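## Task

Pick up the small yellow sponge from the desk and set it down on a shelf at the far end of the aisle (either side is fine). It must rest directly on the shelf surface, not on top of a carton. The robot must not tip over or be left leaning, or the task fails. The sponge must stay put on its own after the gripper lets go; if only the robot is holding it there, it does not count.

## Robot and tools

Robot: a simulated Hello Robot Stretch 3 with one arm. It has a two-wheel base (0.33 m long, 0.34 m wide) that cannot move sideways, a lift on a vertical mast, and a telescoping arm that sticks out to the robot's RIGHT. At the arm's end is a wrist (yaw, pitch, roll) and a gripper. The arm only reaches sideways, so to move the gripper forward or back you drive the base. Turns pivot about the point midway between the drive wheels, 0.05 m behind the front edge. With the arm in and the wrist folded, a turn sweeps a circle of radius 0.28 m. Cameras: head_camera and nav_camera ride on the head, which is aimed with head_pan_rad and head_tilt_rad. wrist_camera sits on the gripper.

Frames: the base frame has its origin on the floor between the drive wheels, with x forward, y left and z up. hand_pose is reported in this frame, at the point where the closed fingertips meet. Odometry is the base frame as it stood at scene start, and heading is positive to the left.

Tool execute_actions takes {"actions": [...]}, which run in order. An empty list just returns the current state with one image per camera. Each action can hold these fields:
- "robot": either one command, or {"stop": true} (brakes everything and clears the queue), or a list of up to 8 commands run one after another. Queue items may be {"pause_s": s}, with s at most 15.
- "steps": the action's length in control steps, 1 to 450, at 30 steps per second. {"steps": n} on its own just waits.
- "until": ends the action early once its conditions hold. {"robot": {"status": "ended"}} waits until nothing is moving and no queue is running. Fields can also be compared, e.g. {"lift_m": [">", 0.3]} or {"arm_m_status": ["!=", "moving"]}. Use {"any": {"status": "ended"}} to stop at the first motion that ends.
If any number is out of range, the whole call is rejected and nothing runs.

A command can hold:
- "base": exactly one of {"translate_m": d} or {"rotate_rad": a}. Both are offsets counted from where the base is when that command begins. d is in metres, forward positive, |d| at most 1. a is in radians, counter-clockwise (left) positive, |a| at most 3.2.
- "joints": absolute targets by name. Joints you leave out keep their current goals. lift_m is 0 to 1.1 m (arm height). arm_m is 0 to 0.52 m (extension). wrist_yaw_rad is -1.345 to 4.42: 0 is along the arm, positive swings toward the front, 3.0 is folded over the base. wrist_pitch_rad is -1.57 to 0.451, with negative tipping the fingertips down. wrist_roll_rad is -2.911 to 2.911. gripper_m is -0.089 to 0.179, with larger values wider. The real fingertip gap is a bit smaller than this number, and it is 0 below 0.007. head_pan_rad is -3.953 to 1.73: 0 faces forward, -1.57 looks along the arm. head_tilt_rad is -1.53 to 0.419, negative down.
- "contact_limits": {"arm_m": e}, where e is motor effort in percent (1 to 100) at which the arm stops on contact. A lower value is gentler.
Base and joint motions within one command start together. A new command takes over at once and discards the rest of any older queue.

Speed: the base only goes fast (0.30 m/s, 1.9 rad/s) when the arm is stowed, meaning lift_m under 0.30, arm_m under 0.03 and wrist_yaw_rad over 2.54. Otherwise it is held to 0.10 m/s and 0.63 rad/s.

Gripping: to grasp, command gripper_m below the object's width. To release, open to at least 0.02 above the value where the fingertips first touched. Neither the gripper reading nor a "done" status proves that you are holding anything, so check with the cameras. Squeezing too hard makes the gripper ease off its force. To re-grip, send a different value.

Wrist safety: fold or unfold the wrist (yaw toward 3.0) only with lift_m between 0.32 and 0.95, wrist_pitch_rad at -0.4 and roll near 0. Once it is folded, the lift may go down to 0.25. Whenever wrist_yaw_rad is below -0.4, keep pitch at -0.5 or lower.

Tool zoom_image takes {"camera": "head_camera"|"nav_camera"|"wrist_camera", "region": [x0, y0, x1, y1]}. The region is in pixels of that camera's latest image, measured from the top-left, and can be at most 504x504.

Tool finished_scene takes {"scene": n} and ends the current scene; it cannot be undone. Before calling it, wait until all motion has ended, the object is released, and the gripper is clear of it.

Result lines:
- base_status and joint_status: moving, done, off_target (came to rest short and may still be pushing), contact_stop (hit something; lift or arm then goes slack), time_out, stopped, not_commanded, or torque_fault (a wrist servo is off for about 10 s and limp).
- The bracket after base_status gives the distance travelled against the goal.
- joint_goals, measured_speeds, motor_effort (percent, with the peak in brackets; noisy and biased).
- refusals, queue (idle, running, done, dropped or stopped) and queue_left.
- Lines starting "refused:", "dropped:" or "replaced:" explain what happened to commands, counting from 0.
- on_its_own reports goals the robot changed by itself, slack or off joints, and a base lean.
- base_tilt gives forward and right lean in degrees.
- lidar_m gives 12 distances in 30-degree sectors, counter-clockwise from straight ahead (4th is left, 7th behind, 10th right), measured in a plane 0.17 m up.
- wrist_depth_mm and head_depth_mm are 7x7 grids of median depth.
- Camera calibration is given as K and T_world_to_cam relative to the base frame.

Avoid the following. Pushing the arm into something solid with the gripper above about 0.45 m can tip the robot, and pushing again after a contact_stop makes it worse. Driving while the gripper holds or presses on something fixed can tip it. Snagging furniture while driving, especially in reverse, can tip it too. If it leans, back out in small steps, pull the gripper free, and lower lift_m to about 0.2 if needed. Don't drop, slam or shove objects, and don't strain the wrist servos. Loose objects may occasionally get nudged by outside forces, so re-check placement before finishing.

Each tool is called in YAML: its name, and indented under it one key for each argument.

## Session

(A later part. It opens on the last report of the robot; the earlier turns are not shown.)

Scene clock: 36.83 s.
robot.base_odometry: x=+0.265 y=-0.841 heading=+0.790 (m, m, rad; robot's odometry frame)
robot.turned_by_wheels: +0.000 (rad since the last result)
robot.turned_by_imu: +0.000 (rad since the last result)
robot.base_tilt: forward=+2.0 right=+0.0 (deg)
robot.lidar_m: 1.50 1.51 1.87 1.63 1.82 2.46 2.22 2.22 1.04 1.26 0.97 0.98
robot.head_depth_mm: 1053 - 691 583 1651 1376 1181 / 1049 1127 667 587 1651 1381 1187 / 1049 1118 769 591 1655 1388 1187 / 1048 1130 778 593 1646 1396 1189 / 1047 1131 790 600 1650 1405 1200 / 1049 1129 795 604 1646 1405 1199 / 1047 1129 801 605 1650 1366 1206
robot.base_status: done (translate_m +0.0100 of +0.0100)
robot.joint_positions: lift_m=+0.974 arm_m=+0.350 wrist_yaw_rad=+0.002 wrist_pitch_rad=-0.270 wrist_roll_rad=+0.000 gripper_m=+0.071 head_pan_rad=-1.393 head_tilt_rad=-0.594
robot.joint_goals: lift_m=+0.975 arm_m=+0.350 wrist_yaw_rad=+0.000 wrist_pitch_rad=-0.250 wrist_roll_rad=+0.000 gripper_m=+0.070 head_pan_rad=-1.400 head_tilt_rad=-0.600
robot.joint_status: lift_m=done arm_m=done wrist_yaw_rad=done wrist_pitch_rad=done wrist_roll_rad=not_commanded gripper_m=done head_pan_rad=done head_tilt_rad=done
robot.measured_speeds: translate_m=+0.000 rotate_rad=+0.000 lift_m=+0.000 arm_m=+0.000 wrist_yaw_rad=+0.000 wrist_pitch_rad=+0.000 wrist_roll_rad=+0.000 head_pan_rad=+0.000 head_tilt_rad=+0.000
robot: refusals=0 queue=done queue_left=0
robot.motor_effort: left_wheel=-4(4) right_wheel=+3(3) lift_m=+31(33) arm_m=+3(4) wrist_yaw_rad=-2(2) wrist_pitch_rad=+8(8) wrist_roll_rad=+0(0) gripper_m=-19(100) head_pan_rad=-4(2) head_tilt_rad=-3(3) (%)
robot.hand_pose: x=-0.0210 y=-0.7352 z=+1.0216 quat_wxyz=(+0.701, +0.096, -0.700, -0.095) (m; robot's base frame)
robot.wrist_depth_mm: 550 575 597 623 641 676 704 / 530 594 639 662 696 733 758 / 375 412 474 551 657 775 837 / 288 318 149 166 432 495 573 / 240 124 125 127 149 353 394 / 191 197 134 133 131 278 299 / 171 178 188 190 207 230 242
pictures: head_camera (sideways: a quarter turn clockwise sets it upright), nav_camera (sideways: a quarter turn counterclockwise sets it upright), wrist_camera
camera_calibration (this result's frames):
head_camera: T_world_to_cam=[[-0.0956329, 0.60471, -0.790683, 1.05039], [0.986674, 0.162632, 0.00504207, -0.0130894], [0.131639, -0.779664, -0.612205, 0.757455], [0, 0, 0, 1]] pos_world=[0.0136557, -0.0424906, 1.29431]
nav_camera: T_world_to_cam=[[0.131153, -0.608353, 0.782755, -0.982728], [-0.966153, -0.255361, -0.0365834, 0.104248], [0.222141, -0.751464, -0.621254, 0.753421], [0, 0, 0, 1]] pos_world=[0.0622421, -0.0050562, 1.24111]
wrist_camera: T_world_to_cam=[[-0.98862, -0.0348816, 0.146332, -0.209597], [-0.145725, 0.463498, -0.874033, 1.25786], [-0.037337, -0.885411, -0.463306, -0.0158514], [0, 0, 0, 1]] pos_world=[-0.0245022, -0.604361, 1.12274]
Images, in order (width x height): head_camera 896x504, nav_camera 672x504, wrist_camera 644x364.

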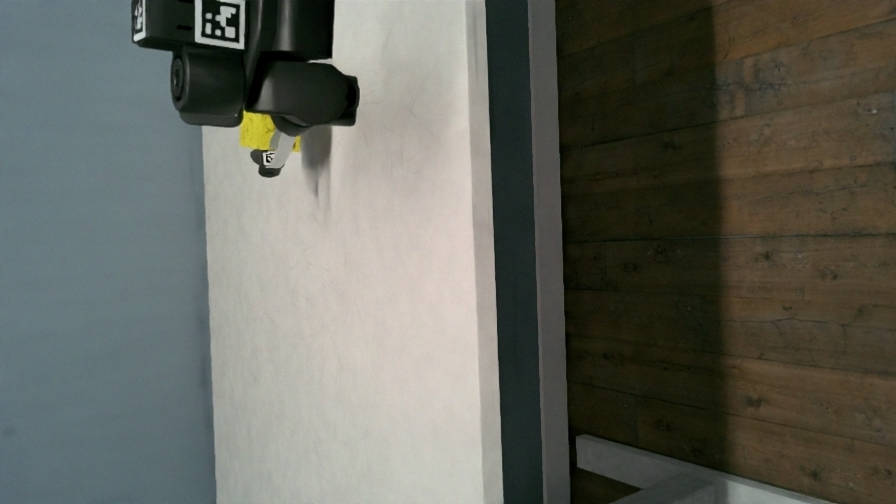

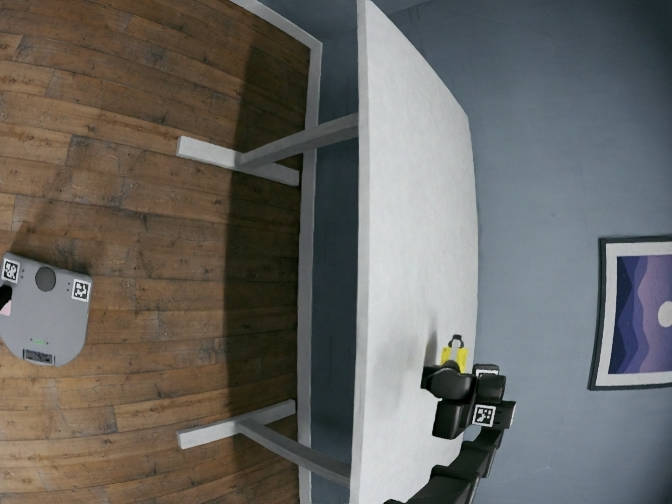

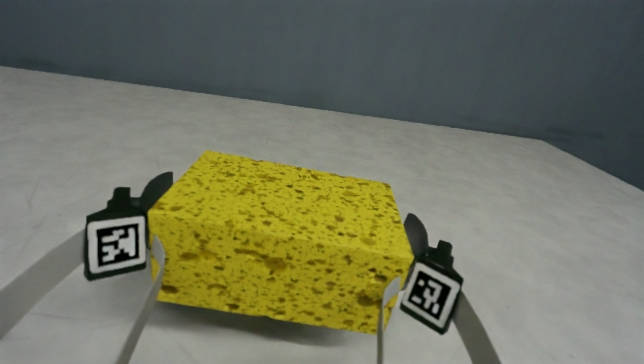

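execute_actions:
  actions:
    - {"robot":{"joints":{"arm_m":0.0,"head_pan_rad":0.0,"head_tilt_rad":-0.5}},"steps":300,"until":{"robot":{"arm_m":["<",0.04]}}}
    - {"robot":{"joints":{"lift_m":0.28,"wrist_pitch_rad":-0.4,"wrist_yaw_rad":2.6},"base":{"rotate_rad":2.0}},"steps":300,"until":{"robot":{"base_status":["!=","moving"]}}}
    - {"robot":{"base":{"translate_m":0.9}},"steps":450,"until":{"robot":{"status":"ended"}}}

Scene clock: 51.03 s.
robot.base_odometry: x=-0.580 y=-0.531 heading=+2.790 (m, m, rad; robot's odometry frame)
robot.turned_by_wheels: +2.000 (rad since the last result)
robot.turned_by_imu: +2.028 (rad since the last result)
robot.base_tilt: forward=+2.0 right=+0.0 (deg)
robot.lidar_m: 0.89 0.87 2.00 2.00 2.30 1.74 1.84 2.02 1.75 1.74 0.88 0.78
robot.head_depth_mm: 2088 2254 2341 1770 1605 1352 1175 / 2138 2348 2589 2371 1816 1472 1234 / 2176 2386 2649 2399 1821 1479 1238 / 2125 2000 1860 1985 1787 1490 1246 / 1365 1212 1736 1522 1520 1443 1247 / 1395 1061 1024 1280 1092 1253 1254 / 714 762 835 949 1100 1307 1256
robot.base_status: done (translate_m +0.9000 of +0.9000)
robot.joint_positions: lift_m=+0.281 arm_m=+0.000 wrist_yaw_rad=+2.598 wrist_pitch_rad=-0.417 wrist_roll_rad=+0.000 gripper_m=+0.071 head_pan_rad=-0.007 head_tilt_rad=-0.506
robot.joint_goals: lift_m=+0.280 arm_m=+0.000 wrist_yaw_rad=+2.600 wrist_pitch_rad=-0.400 wrist_roll_rad=+0.000 gripper_m=+0.070 head_pan_rad=+0.000 head_tilt_rad=-0.500
robot.joint_status: lift_m=done arm_m=done wrist_yaw_rad=done wrist_pitch_rad=done wrist_roll_rad=not_commanded gripper_m=done head_pan_rad=done head_tilt_rad=done
robot.measured_speeds: translate_m=+0.000 rotate_rad=+0.000 lift_m=+0.000 arm_m=+0.000 wrist_yaw_rad=+0.000 wrist_pitch_rad=+0.000 wrist_roll_rad=+0.000 head_pan_rad=+0.000 head_tilt_rad=+0.000
robot: refusals=0 queue=done queue_left=0
robot.motor_effort: left_wheel=-4(12) right_wheel=+3(9) lift_m=+13(29) arm_m=-3(5) wrist_yaw_rad=+4(5) wrist_pitch_rad=+7(7) wrist_roll_rad=+0(0) gripper_m=-19(20) head_pan_rad=+3(32) head_tilt_rad=+3(18) (%)
robot.hand_pose: x=+0.0949 y=+0.0468 z=+0.2933 quat_wxyz=(+0.327, +0.705, -0.044, +0.627) (m; robot's base frame)
robot.wrist_depth_mm: - - - - - 811 631 / 865 950 - - - 833 701 / 685 742 815 923 - 837 884 / 570 601 149 166 788 815 880 / 492 124 125 127 150 681 728 / - 136 134 133 132 570 599 / - - 411 414 449 483 514
pictures: head_camera (sideways: a quarter turn clockwise sets it upright), nav_camera (sideways: a quarter turn counterclockwise sets it upright), wrist_camera
camera_calibration (this result's frames):
head_camera: T_world_to_cam=[[-0.540667, 0.0165196, -0.841075, 1.1188], [0.0207877, 0.999764, 0.00627347, -0.00880125], [0.84098, -0.0140922, -0.540883, 0.66034], [0, 0, 0, 1]] pos_world=[0.0497476, -0.000377291, 1.29821]
nav_camera: T_world_to_cam=[[0.551423, 0.0177234, 0.834038, -1.05215], [0.076523, -0.996634, -0.0294145, 0.0885587], [0.830709, 0.0800429, -0.550923, 0.658212], [0, 0, 0, 1]] pos_world=[0.0266187, 0.054223, 1.24276]
wrist_camera: T_world_to_cam=[[0.873946, -0.465446, 0.13992, -0.115872], [-0.179954, -0.577313, -0.796446, 0.304924], [0.45148, 0.670872, -0.5883, 0.260887], [0, 0, 0, 1]] pos_world=[0.0383525, -0.052917, 0.412547]
Images, in order (width x height): head_camera 896x504, nav_camera 672x504, wrist_camera 644x364.

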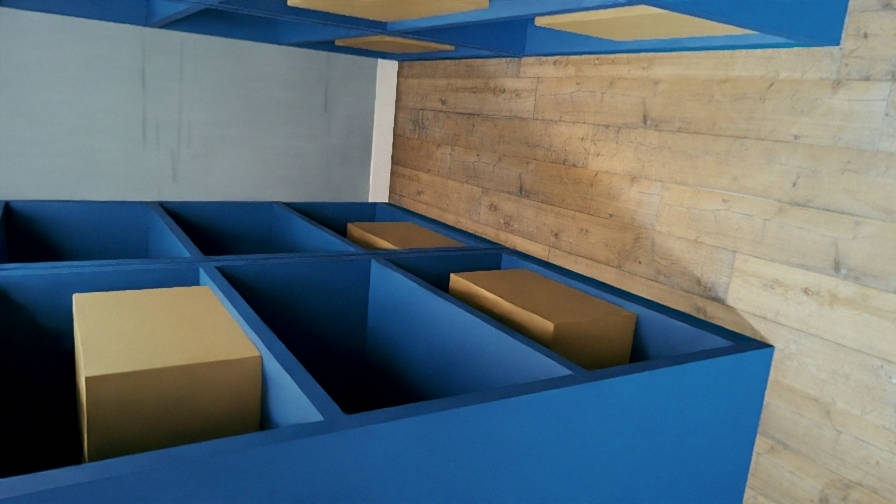

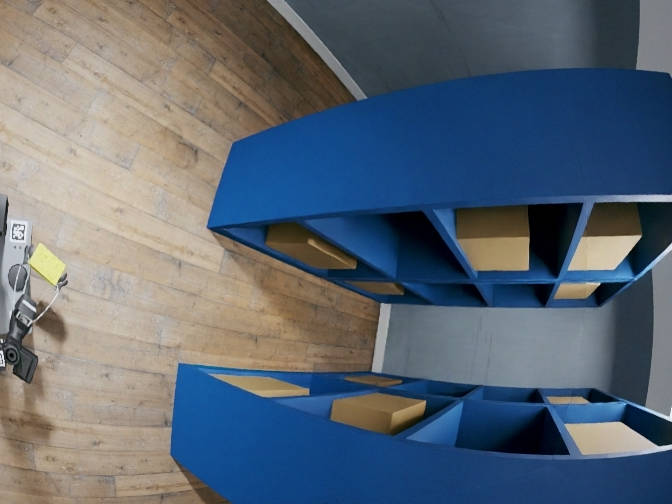

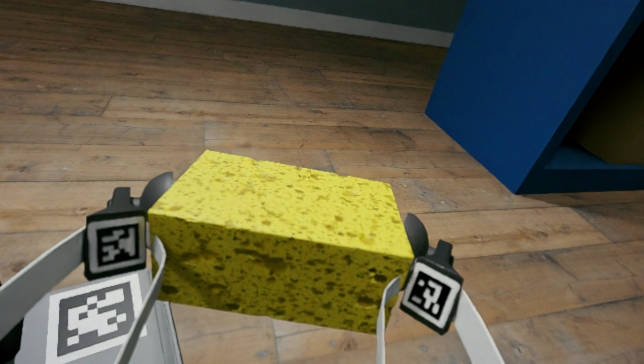

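execute_actions:
  actions:
    - {"robot":[{"base":{"translate_m":0.495}},{"base":{"rotate_rad":-0.248}}],"steps":450,"until":{"robot":{"status":"ended"}}}

Scene clock: 56.30 s.
robot.base_odometry: x=-1.045 y=-0.361 heading=+2.542 (m, m, rad; robot's odometry frame)
robot.turned_by_wheels: -0.248 (rad since the last result)
robot.turned_by_imu: -0.250 (rad since the last result)
robot.base_tilt: forward=+2.0 right=+0.1 (deg)
robot.lidar_m: 1.19 0.44 0.42 1.88 1.95 2.67 2.18 2.33 1.94 1.86 0.41 0.42
robot.head_depth_mm: 951 1041 1031 1003 972 1020 1025 / 1715 1760 1831 1354 1546 1429 1230 / 1779 1943 2130 2281 1826 1479 1237 / 1784 1949 2160 2311 1843 1483 1244 / 1783 1942 2107 2300 1836 1495 1251 / 1724 1824 2019 1354 1440 1342 1199 / 981 1031 1096 1285 1114 946 1020
robot.base_status: done (rotate_rad -0.2479 of -0.2480)
robot.joint_positions: lift_m=+0.281 arm_m=+0.000 wrist_yaw_rad=+2.598 wrist_pitch_rad=-0.417 wrist_roll_rad=+0.000 gripper_m=+0.071 head_pan_rad=-0.007 head_tilt_rad=-0.506
robot.joint_goals: lift_m=+0.280 arm_m=+0.000 wrist_yaw_rad=+2.600 wrist_pitch_rad=-0.400 wrist_roll_rad=+0.000 gripper_m=+0.070 head_pan_rad=+0.000 head_tilt_rad=-0.500
robot.joint_status: lift_m=done arm_m=done wrist_yaw_rad=done wrist_pitch_rad=done wrist_roll_rad=not_commanded gripper_m=done head_pan_rad=done head_tilt_rad=done
robot.measured_speeds: translate_m=+0.000 rotate_rad=+0.000 lift_m=+0.000 arm_m=+0.000 wrist_yaw_rad=+0.000 wrist_pitch_rad=+0.000 wrist_roll_rad=+0.000 head_pan_rad=+0.000 head_tilt_rad=+0.000
robot: refusals=0 queue=done queue_left=0
robot.motor_effort: left_wheel=+3(12) right_wheel=-3(9) lift_m=+13(14) arm_m=-3(3) wrist_yaw_rad=+4(4) wrist_pitch_rad=+7(7) wrist_roll_rad=+0(0) gripper_m=-19(20) head_pan_rad=+3(3) head_tilt_rad=+3(4) (%)
robot.hand_pose: x=+0.0949 y=+0.0468 z=+0.2933 quat_wxyz=(+0.327, +0.705, -0.044, +0.627) (m; robot's base frame)
robot.wrist_depth_mm: - - 735 450 714 685 841 / 876 973 786 490 712 683 882 / 689 737 752 554 721 801 - / 574 616 149 166 703 824 965 / 496 124 125 127 149 697 753 / - 135 134 133 132 571 598 / - - 408 417 448 488 512
pictures: head_camera (sideways: a quarter turn clockwise sets it upright), nav_camera (sideways: a quarter turn counterclockwise sets it upright), wrist_camera
camera_calibration (this result's frames):
head_camera: T_world_to_cam=[[-0.540567, 0.0165112, -0.841139, 1.11888], [0.0207728, 0.999765, 0.00627511, -0.00880329], [0.841044, -0.0140807, -0.540783, 0.66021], [0, 0, 0, 1]] pos_world=[0.0497481, -0.000376676, 1.29822]
nav_camera: T_world_to_cam=[[0.551324, 0.0177319, 0.834103, -1.05223], [0.0765406, -0.996633, -0.0294046, 0.0885457], [0.830773, 0.0800542, -0.550825, 0.658084], [0, 0, 0, 1]] pos_world=[0.0266249, 0.0542232, 1.24276]
wrist_camera: T_world_to_cam=[[0.873958, -0.465425, 0.139918, -0.115867], [-0.179946, -0.577326, -0.796438, 0.304919], [0.45146, 0.670876, -0.58831, 0.260889], [0, 0, 0, 1]] pos_world=[0.0383503, -0.0529142, 0.412545]
Images, in order (width x height): head_camera 896x504, nav_camera 672x504, wrist_camera 644x364.

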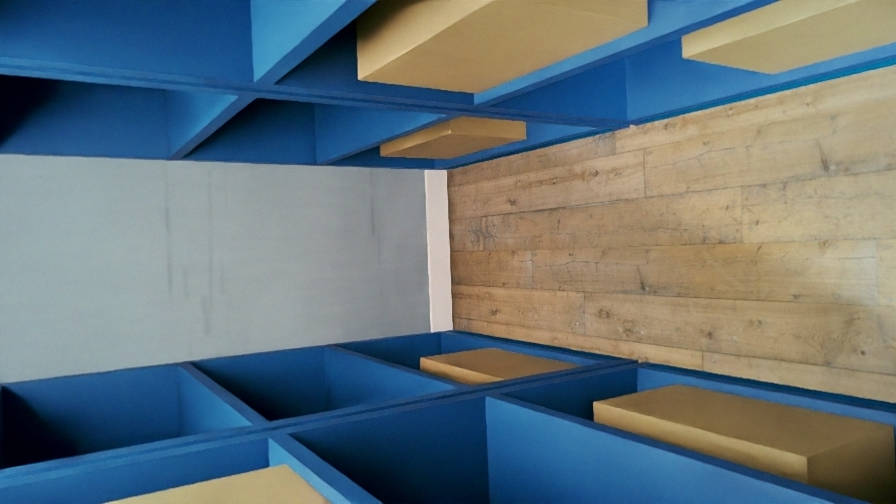

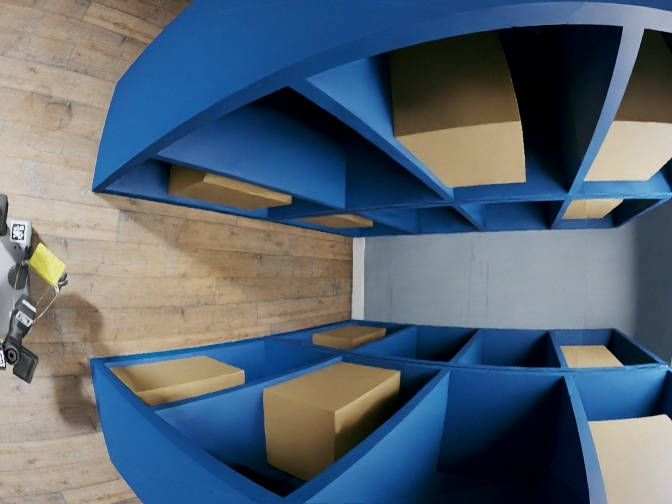

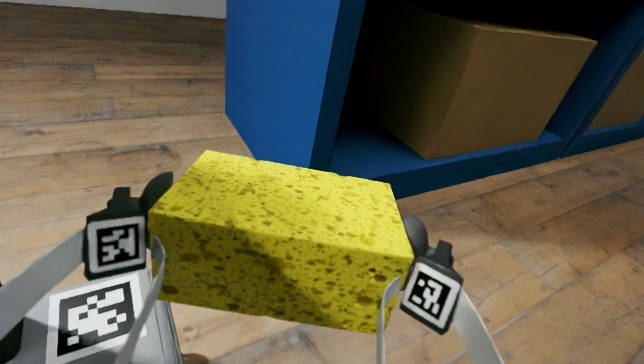

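execute_actions:
  actions:
    - {"robot":{"base":{"translate_m":1.0},"joints":{"head_pan_rad":-1.3,"head_tilt_rad":-0.9}},"steps":450,"until":{"robot":{"translate_m":[">",0.55]}}}
    - {"robot":{"base":{"translate_m":1.0}},"steps":450,"until":{"robot":{"translate_m":[">",0.8]}}}
    - {"robot":{"joints":{"lift_m":0.6}},"steps":450,"until":{"robot":{"status":"ended"}}}
    - {"robot":{"joints":{"wrist_yaw_rad":0.0,"wrist_pitch_rad":-0.25}},"steps":450,"until":{"robot":{"status":"ended"}}}

Scene clock: 67.90 s.
robot.base_odometry: x=-2.325 y=+0.515 heading=+2.542 (m, m, rad; robot's odometry frame)
robot.turned_by_wheels: +0.000 (rad since the last result)
robot.turned_by_imu: +0.002 (rad since the last result)
robot.base_tilt: forward=+2.0 right=+0.0 (deg)
robot.lidar_m: 0.59 0.62 0.34 0.33 0.34 0.44 1.23 0.42 0.41 0.31 0.33 0.44
robot.head_depth_mm: 603 500 416 395 794 741 - / 613 503 418 861 685 745 - / 628 506 420 882 789 996 - / 640 509 421 904 807 1089 1102 / 645 513 424 907 819 1163 1101 / 649 514 430 930 840 1189 1104 / 654 518 439 932 860 1197 1107
robot.base_status: done (translate_m +1.0000 of +1.0000)
robot.joint_positions: lift_m=+0.599 arm_m=+0.000 wrist_yaw_rad=+0.003 wrist_pitch_rad=-0.272 wrist_roll_rad=+0.000 gripper_m=+0.071 head_pan_rad=-1.293 head_tilt_rad=-0.889
robot.joint_goals: lift_m=+0.600 arm_m=+0.000 wrist_yaw_rad=+0.000 wrist_pitch_rad=-0.250 wrist_roll_rad=+0.000 gripper_m=+0.070 head_pan_rad=-1.300 head_tilt_rad=-0.900
robot.joint_status: lift_m=done arm_m=done wrist_yaw_rad=done wrist_pitch_rad=done wrist_roll_rad=not_commanded gripper_m=done head_pan_rad=done head_tilt_rad=done
robot.measured_speeds: translate_m=+0.000 rotate_rad=+0.000 lift_m=+0.000 arm_m=+0.000 wrist_yaw_rad=+0.000 wrist_pitch_rad=+0.000 wrist_roll_rad=+0.000 head_pan_rad=+0.000 head_tilt_rad=+0.000
robot: refusals=0 queue=done queue_left=0
robot.motor_effort: left_wheel=+3(14) right_wheel=-3(6) lift_m=+31(33) arm_m=-3(3) wrist_yaw_rad=-4(7) wrist_pitch_rad=+9(10) wrist_roll_rad=-1(0) gripper_m=-19(19) head_pan_rad=-3(32) head_tilt_rad=-7(38) (%)
robot.hand_pose: x=-0.0207 y=-0.3856 z=+0.6460 quat_wxyz=(+0.701, +0.097, -0.700, -0.095) (m; robot's base frame)
robot.wrist_depth_mm: 451 449 446 448 451 444 322 / 484 484 477 475 481 461 315 / 460 502 509 506 515 441 303 / 361 395 149 166 526 420 295 / 301 124 125 127 150 392 286 / 239 245 134 132 132 337 277 / 211 221 233 236 257 285 270
pictures: head_camera (sideways: a quarter turn clockwise sets it upright), nav_camera (sideways: a quarter turn counterclockwise sets it upright), wrist_camera
camera_calibration (this result's frames):
head_camera: T_world_to_cam=[[-0.21115, 0.788057, -0.578257, 0.774272], [0.965809, 0.259254, 0.00065119, -0.00724457], [0.150429, -0.558349, -0.815854, 1.02219], [0, 0, 0, 1]] pos_world=[0.0167172, -0.0375525, 1.28169]
nav_camera: T_world_to_cam=[[0.246107, -0.785514, 0.567801, -0.703322], [-0.939797, -0.336696, -0.0584512, 0.132539], [0.237091, -0.519233, -0.821088, 1.01321], [0, 0, 0, 1]] pos_world=[0.0574288, 0.0182493, 1.23903]
wrist_camera: T_world_to_cam=[[-0.988573, -0.0364805, 0.146264, -0.142715], [-0.146331, 0.465319, -0.872964, 0.767601], [-0.0362135, -0.884391, -0.46534, 0.12146], [0, 0, 0, 1]] pos_world=[-0.0243618, -0.254968, 0.747482]
Images, in order (width x height): head_camera 896x504, nav_camera 672x504, wrist_camera 644x364.

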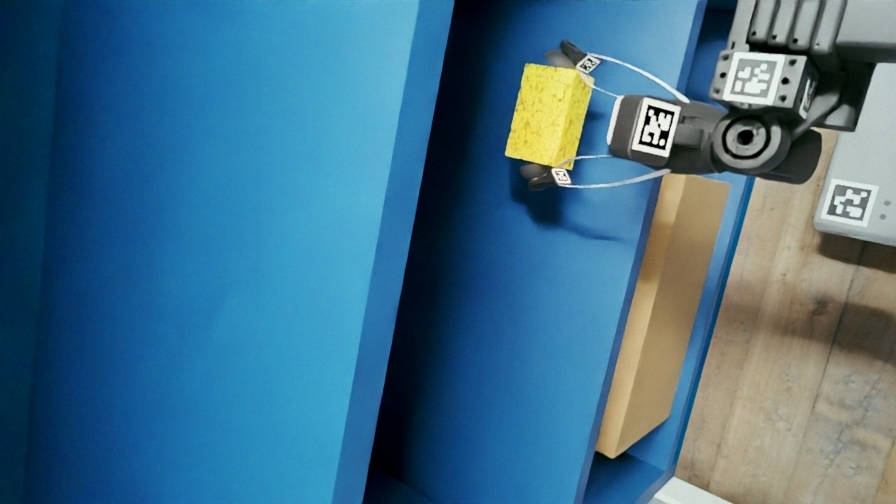

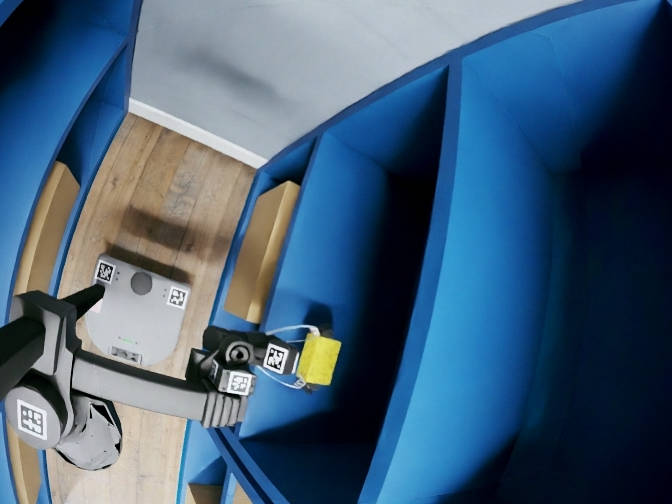

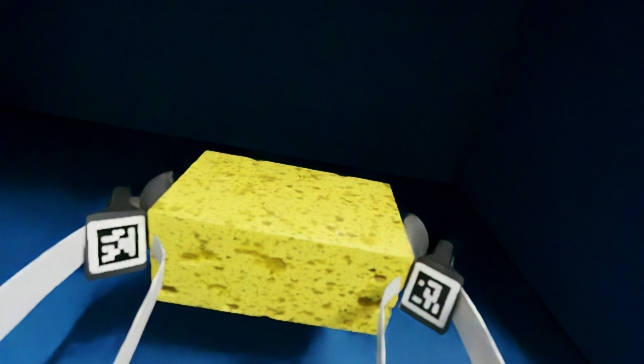

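execute_actions:
  actions:
    - {"robot":[{"joints":{"arm_m":0.13,"lift_m":0.56},"base":{"translate_m":0.08}},{"joints":{"lift_m":0.522}}],"steps":450,"until":{"robot":{"status":"ended"}}}

Scene clock: 71.60 s.
robot.base_odometry: x=-2.391 y=+0.560 heading=+2.542 (m, m, rad; robot's odometry frame)
robot.turned_by_wheels: +0.000 (rad since the last result)
robot.turned_by_imu: +0.000 (rad since the last result)
robot.base_tilt: forward=+2.0 right=+0.1 (deg)
robot.lidar_m: 0.52 0.53 0.34 0.33 0.34 0.48 1.24 0.47 0.52 0.31 0.33 0.44
robot.head_depth_mm: 604 500 416 392 811 - - / 613 503 418 805 816 1098 1109 / 628 506 420 883 803 997 1124 / 640 509 421 904 805 1087 1105 / 645 511 424 908 819 1163 1098 / 650 515 430 928 841 1190 1105 / 653 517 438 878 858 1145 1103
robot.base_status: done (translate_m +0.0800 of +0.0800)
robot.joint_positions: lift_m=+0.523 arm_m=+0.130 wrist_yaw_rad=+0.002 wrist_pitch_rad=-0.271 wrist_roll_rad=+0.000 gripper_m=+0.071 head_pan_rad=-1.293 head_tilt_rad=-0.889
robot.joint_goals: lift_m=+0.522 arm_m=+0.130 wrist_yaw_rad=+0.000 wrist_pitch_rad=-0.250 wrist_roll_rad=+0.000 gripper_m=+0.070 head_pan_rad=-1.300 head_tilt_rad=-0.900
robot.joint_status: lift_m=done arm_m=done wrist_yaw_rad=done wrist_pitch_rad=done wrist_roll_rad=not_commanded gripper_m=done head_pan_rad=done head_tilt_rad=done
robot.measured_speeds: translate_m=+0.000 rotate_rad=+0.000 lift_m=+0.000 arm_m=+0.000 wrist_yaw_rad=+0.000 wrist_pitch_rad=+0.000 wrist_roll_rad=+0.000 head_pan_rad=+0.000 head_tilt_rad=+0.000
robot: refusals=0 queue=done queue_left=0
robot.motor_effort: left_wheel=+3(10) right_wheel=-2(4) lift_m=+13(31) arm_m=+4(3) wrist_yaw_rad=-2(4) wrist_pitch_rad=+8(9) wrist_roll_rad=-1(0) gripper_m=-19(19) head_pan_rad=-3(4) head_tilt_rad=-8(7) (%)
robot.hand_pose: x=-0.0210 y=-0.5151 z=+0.5693 quat_wxyz=(+0.701, +0.097, -0.700, -0.095) (m; robot's base frame)
robot.wrist_depth_mm: 332 329 331 331 330 331 330 / 358 358 356 356 354 354 352 / 298 329 370 375 381 379 373 / 229 252 149 166 342 394 375 / 195 123 125 127 149 282 317 / 153 157 134 132 132 221 239 / 137 141 150 151 165 182 192
pictures: head_camera (sideways: a quarter turn clockwise sets it upright), nav_camera (sideways: a quarter turn counterclockwise sets it upright), wrist_camera
camera_calibration (this result's frames):
head_camera: T_world_to_cam=[[-0.211144, 0.78806, -0.578256, 0.77427], [0.965811, 0.259247, 0.000651167, -0.00724455], [0.150424, -0.558349, -0.815855, 1.02219], [0, 0, 0, 1]] pos_world=[0.0167169, -0.0375525, 1.28169]
nav_camera: T_world_to_cam=[[0.246101, -0.785517, 0.5678, -0.70332], [-0.9398, -0.336689, -0.0584513, 0.132539], [0.237086, -0.519234, -0.821089, 1.01321], [0, 0, 0, 1]] pos_world=[0.0574289, 0.0182489, 1.23903]
wrist_camera: T_world_to_cam=[[-0.988612, -0.0352539, 0.1463, -0.135867], [-0.145824, 0.464552, -0.873457, 0.760766], [-0.037171, -0.884844, -0.464402, -0.0295736], [0, 0, 0, 1]] pos_world=[-0.0244807, -0.384373, 0.67064]
Images, in order (width x height): head_camera 896x504, nav_camera 672x504, wrist_camera 644x364.

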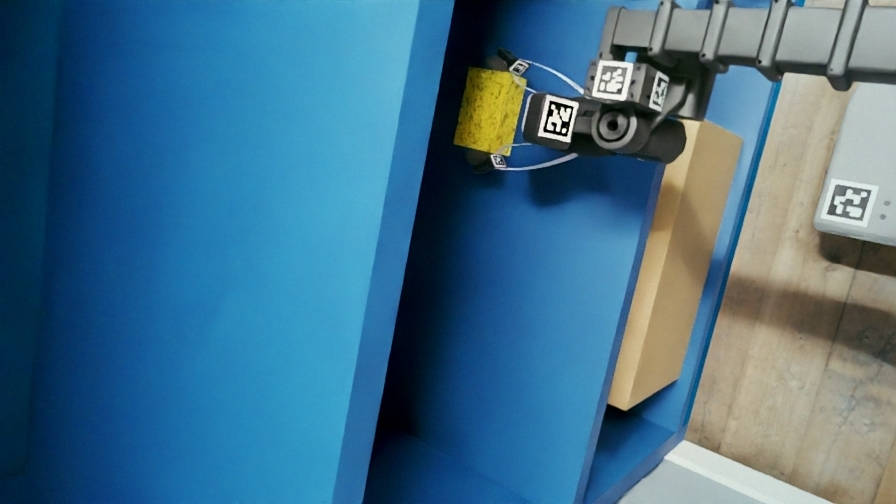

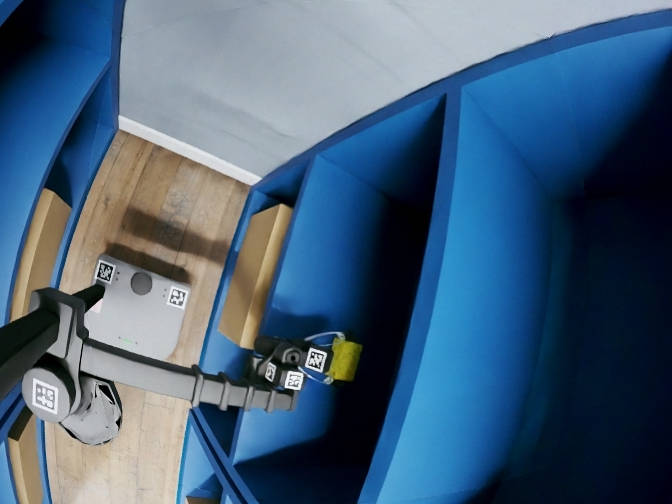

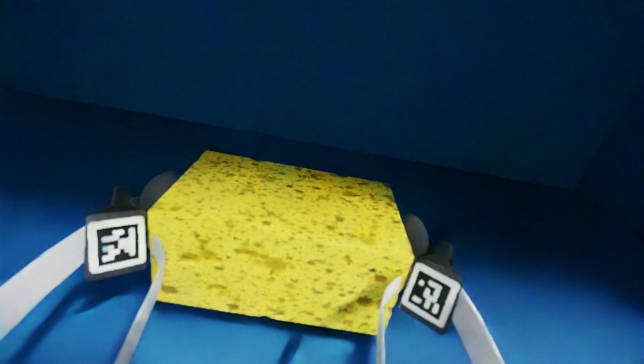

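execute_actions:
  actions:
    - {"robot":[{"joints":{"lift_m":0.508}}],"steps":150,"until":{"robot":{"status":"ended"}}}
    - {"robot":[{"joints":{"gripper_m":0.16}},{"joints":{"lift_m":0.56}},{"joints":{"arm_m":0.02}}],"steps":450,"until":{"robot":{"status":"ended"}}}

Scene clock: 77.13 s.
robot.base_odometry: x=-2.391 y=+0.560 heading=+2.542 (m, m, rad; robot's odometry frame)
robot.turned_by_wheels: +0.000 (rad since the last result)
robot.turned_by_imu: +0.001 (rad since the last result)
robot.base_tilt: forward=+2.0 right=+0.0 (deg)
robot.lidar_m: 0.52 0.54 0.35 0.33 0.34 0.48 1.23 0.47 0.52 0.31 0.32 0.44
robot.head_depth_mm: 605 500 416 395 799 733 - / 612 503 418 812 807 - - / 628 506 420 883 804 1007 1111 / 640 509 422 901 804 1085 1104 / 645 511 424 909 822 1160 1096 / 649 515 429 929 841 1193 1101 / 654 517 440 877 859 1144 1102
robot.base_status: done (translate_m +0.0800 of +0.0800)
robot.joint_positions: lift_m=+0.559 arm_m=+0.020 wrist_yaw_rad=+0.002 wrist_pitch_rad=-0.270 wrist_roll_rad=+0.000 gripper_m=+0.160 head_pan_rad=-1.293 head_tilt_rad=-0.889
robot.joint_goals: lift_m=+0.560 arm_m=+0.020 wrist_yaw_rad=+0.000 wrist_pitch_rad=-0.250 wrist_roll_rad=+0.000 gripper_m=+0.160 head_pan_rad=-1.300 head_tilt_rad=-0.900
robot.joint_status: lift_m=done arm_m=done wrist_yaw_rad=done wrist_pitch_rad=done wrist_roll_rad=not_commanded gripper_m=done head_pan_rad=done head_tilt_rad=done
robot.measured_speeds: translate_m=+0.000 rotate_rad=+0.000 lift_m=+0.000 arm_m=+0.000 wrist_yaw_rad=+0.000 wrist_pitch_rad=+0.000 wrist_roll_rad=+0.000 head_pan_rad=+0.000 head_tilt_rad=+0.000
robot: refusals=0 queue=done queue_left=0
robot.motor_effort: left_wheel=+3(4) right_wheel=-3(3) lift_m=+31(34) arm_m=-4(4) wrist_yaw_rad=-4(2) wrist_pitch_rad=+8(9) wrist_roll_rad=+0(0) gripper_m=+0(97) head_pan_rad=-4(4) head_tilt_rad=-7(7) (%)
robot.hand_pose: x=-0.0210 y=-0.4058 z=+0.6066 quat_wxyz=(+0.701, +0.096, -0.700, -0.095) (m; robot's base frame)
robot.wrist_depth_mm: 433 433 430 434 429 428 418 / 454 455 467 457 459 458 408 / 382 425 479 488 497 491 395 / 304 322 317 293 436 486 384 / - 253 255 254 331 366 353 / 197 210 224 241 255 289 304 / 175 181 191 202 215 221 246
pictures: head_camera (sideways: a quarter turn clockwise sets it upright), nav_camera (sideways: a quarter turn counterclockwise sets it upright), wrist_camera
camera_calibration (this result's frames):
head_camera: T_world_to_cam=[[-0.211144, 0.78806, -0.578256, 0.77427], [0.965811, 0.259247, 0.00065117, -0.00724455], [0.150424, -0.558349, -0.815855, 1.02219], [0, 0, 0, 1]] pos_world=[0.0167169, -0.0375525, 1.28169]
nav_camera: T_world_to_cam=[[0.246101, -0.785517, 0.5678, -0.70332], [-0.9398, -0.336689, -0.0584513, 0.132539], [0.237086, -0.519234, -0.821089, 1.01321], [0, 0, 0, 1]] pos_world=[0.0574289, 0.0182489, 1.23903]
wrist_camera: T_world_to_cam=[[-0.988616, -0.0349668, 0.146341, -0.137399], [-0.145774, 0.46346, -0.874045, 0.742461], [-0.0372608, -0.885428, -0.463281, 0.0835068], [0, 0, 0, 1]] pos_world=[-0.024492, -0.274966, 0.707738]
Images, in order (width x height): head_camera 896x504, nav_camera 672x504, wrist_camera 644x364.

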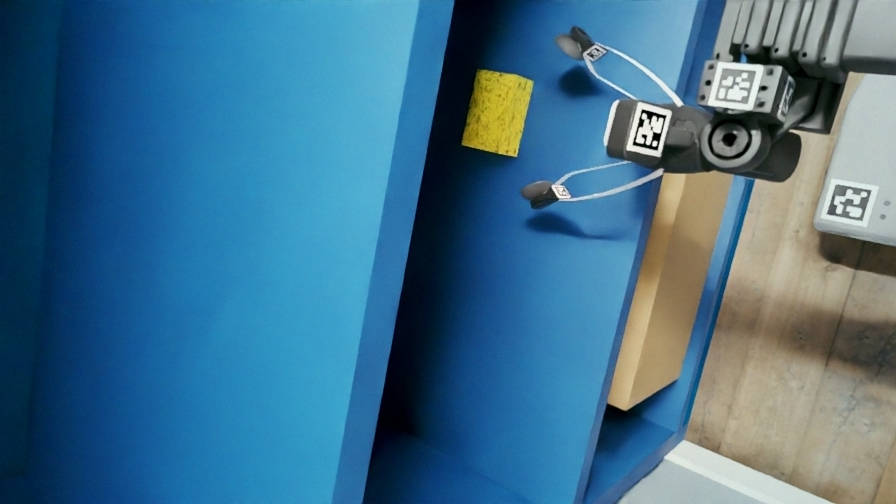

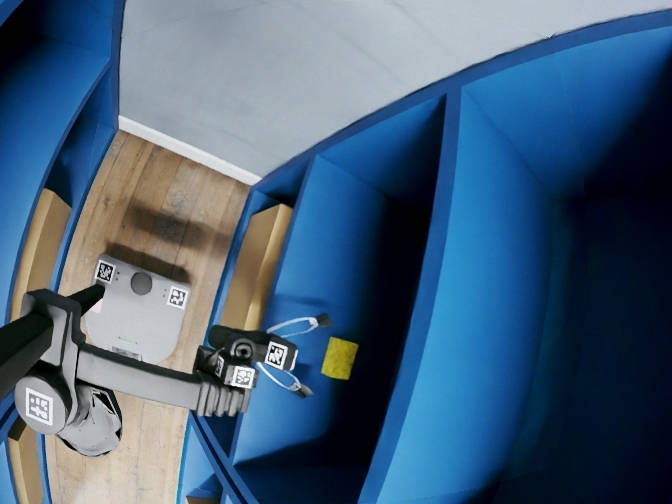

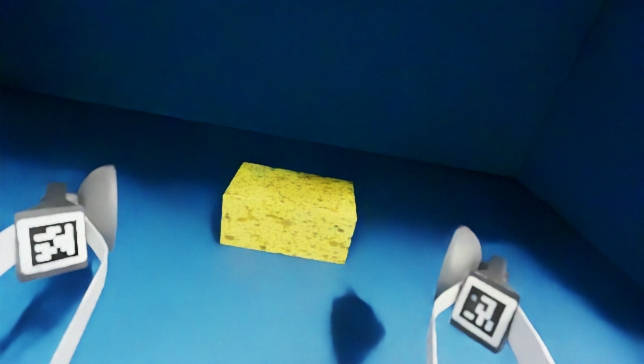

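finished_scene:
  scene: 2

The scene is finished: the task was done.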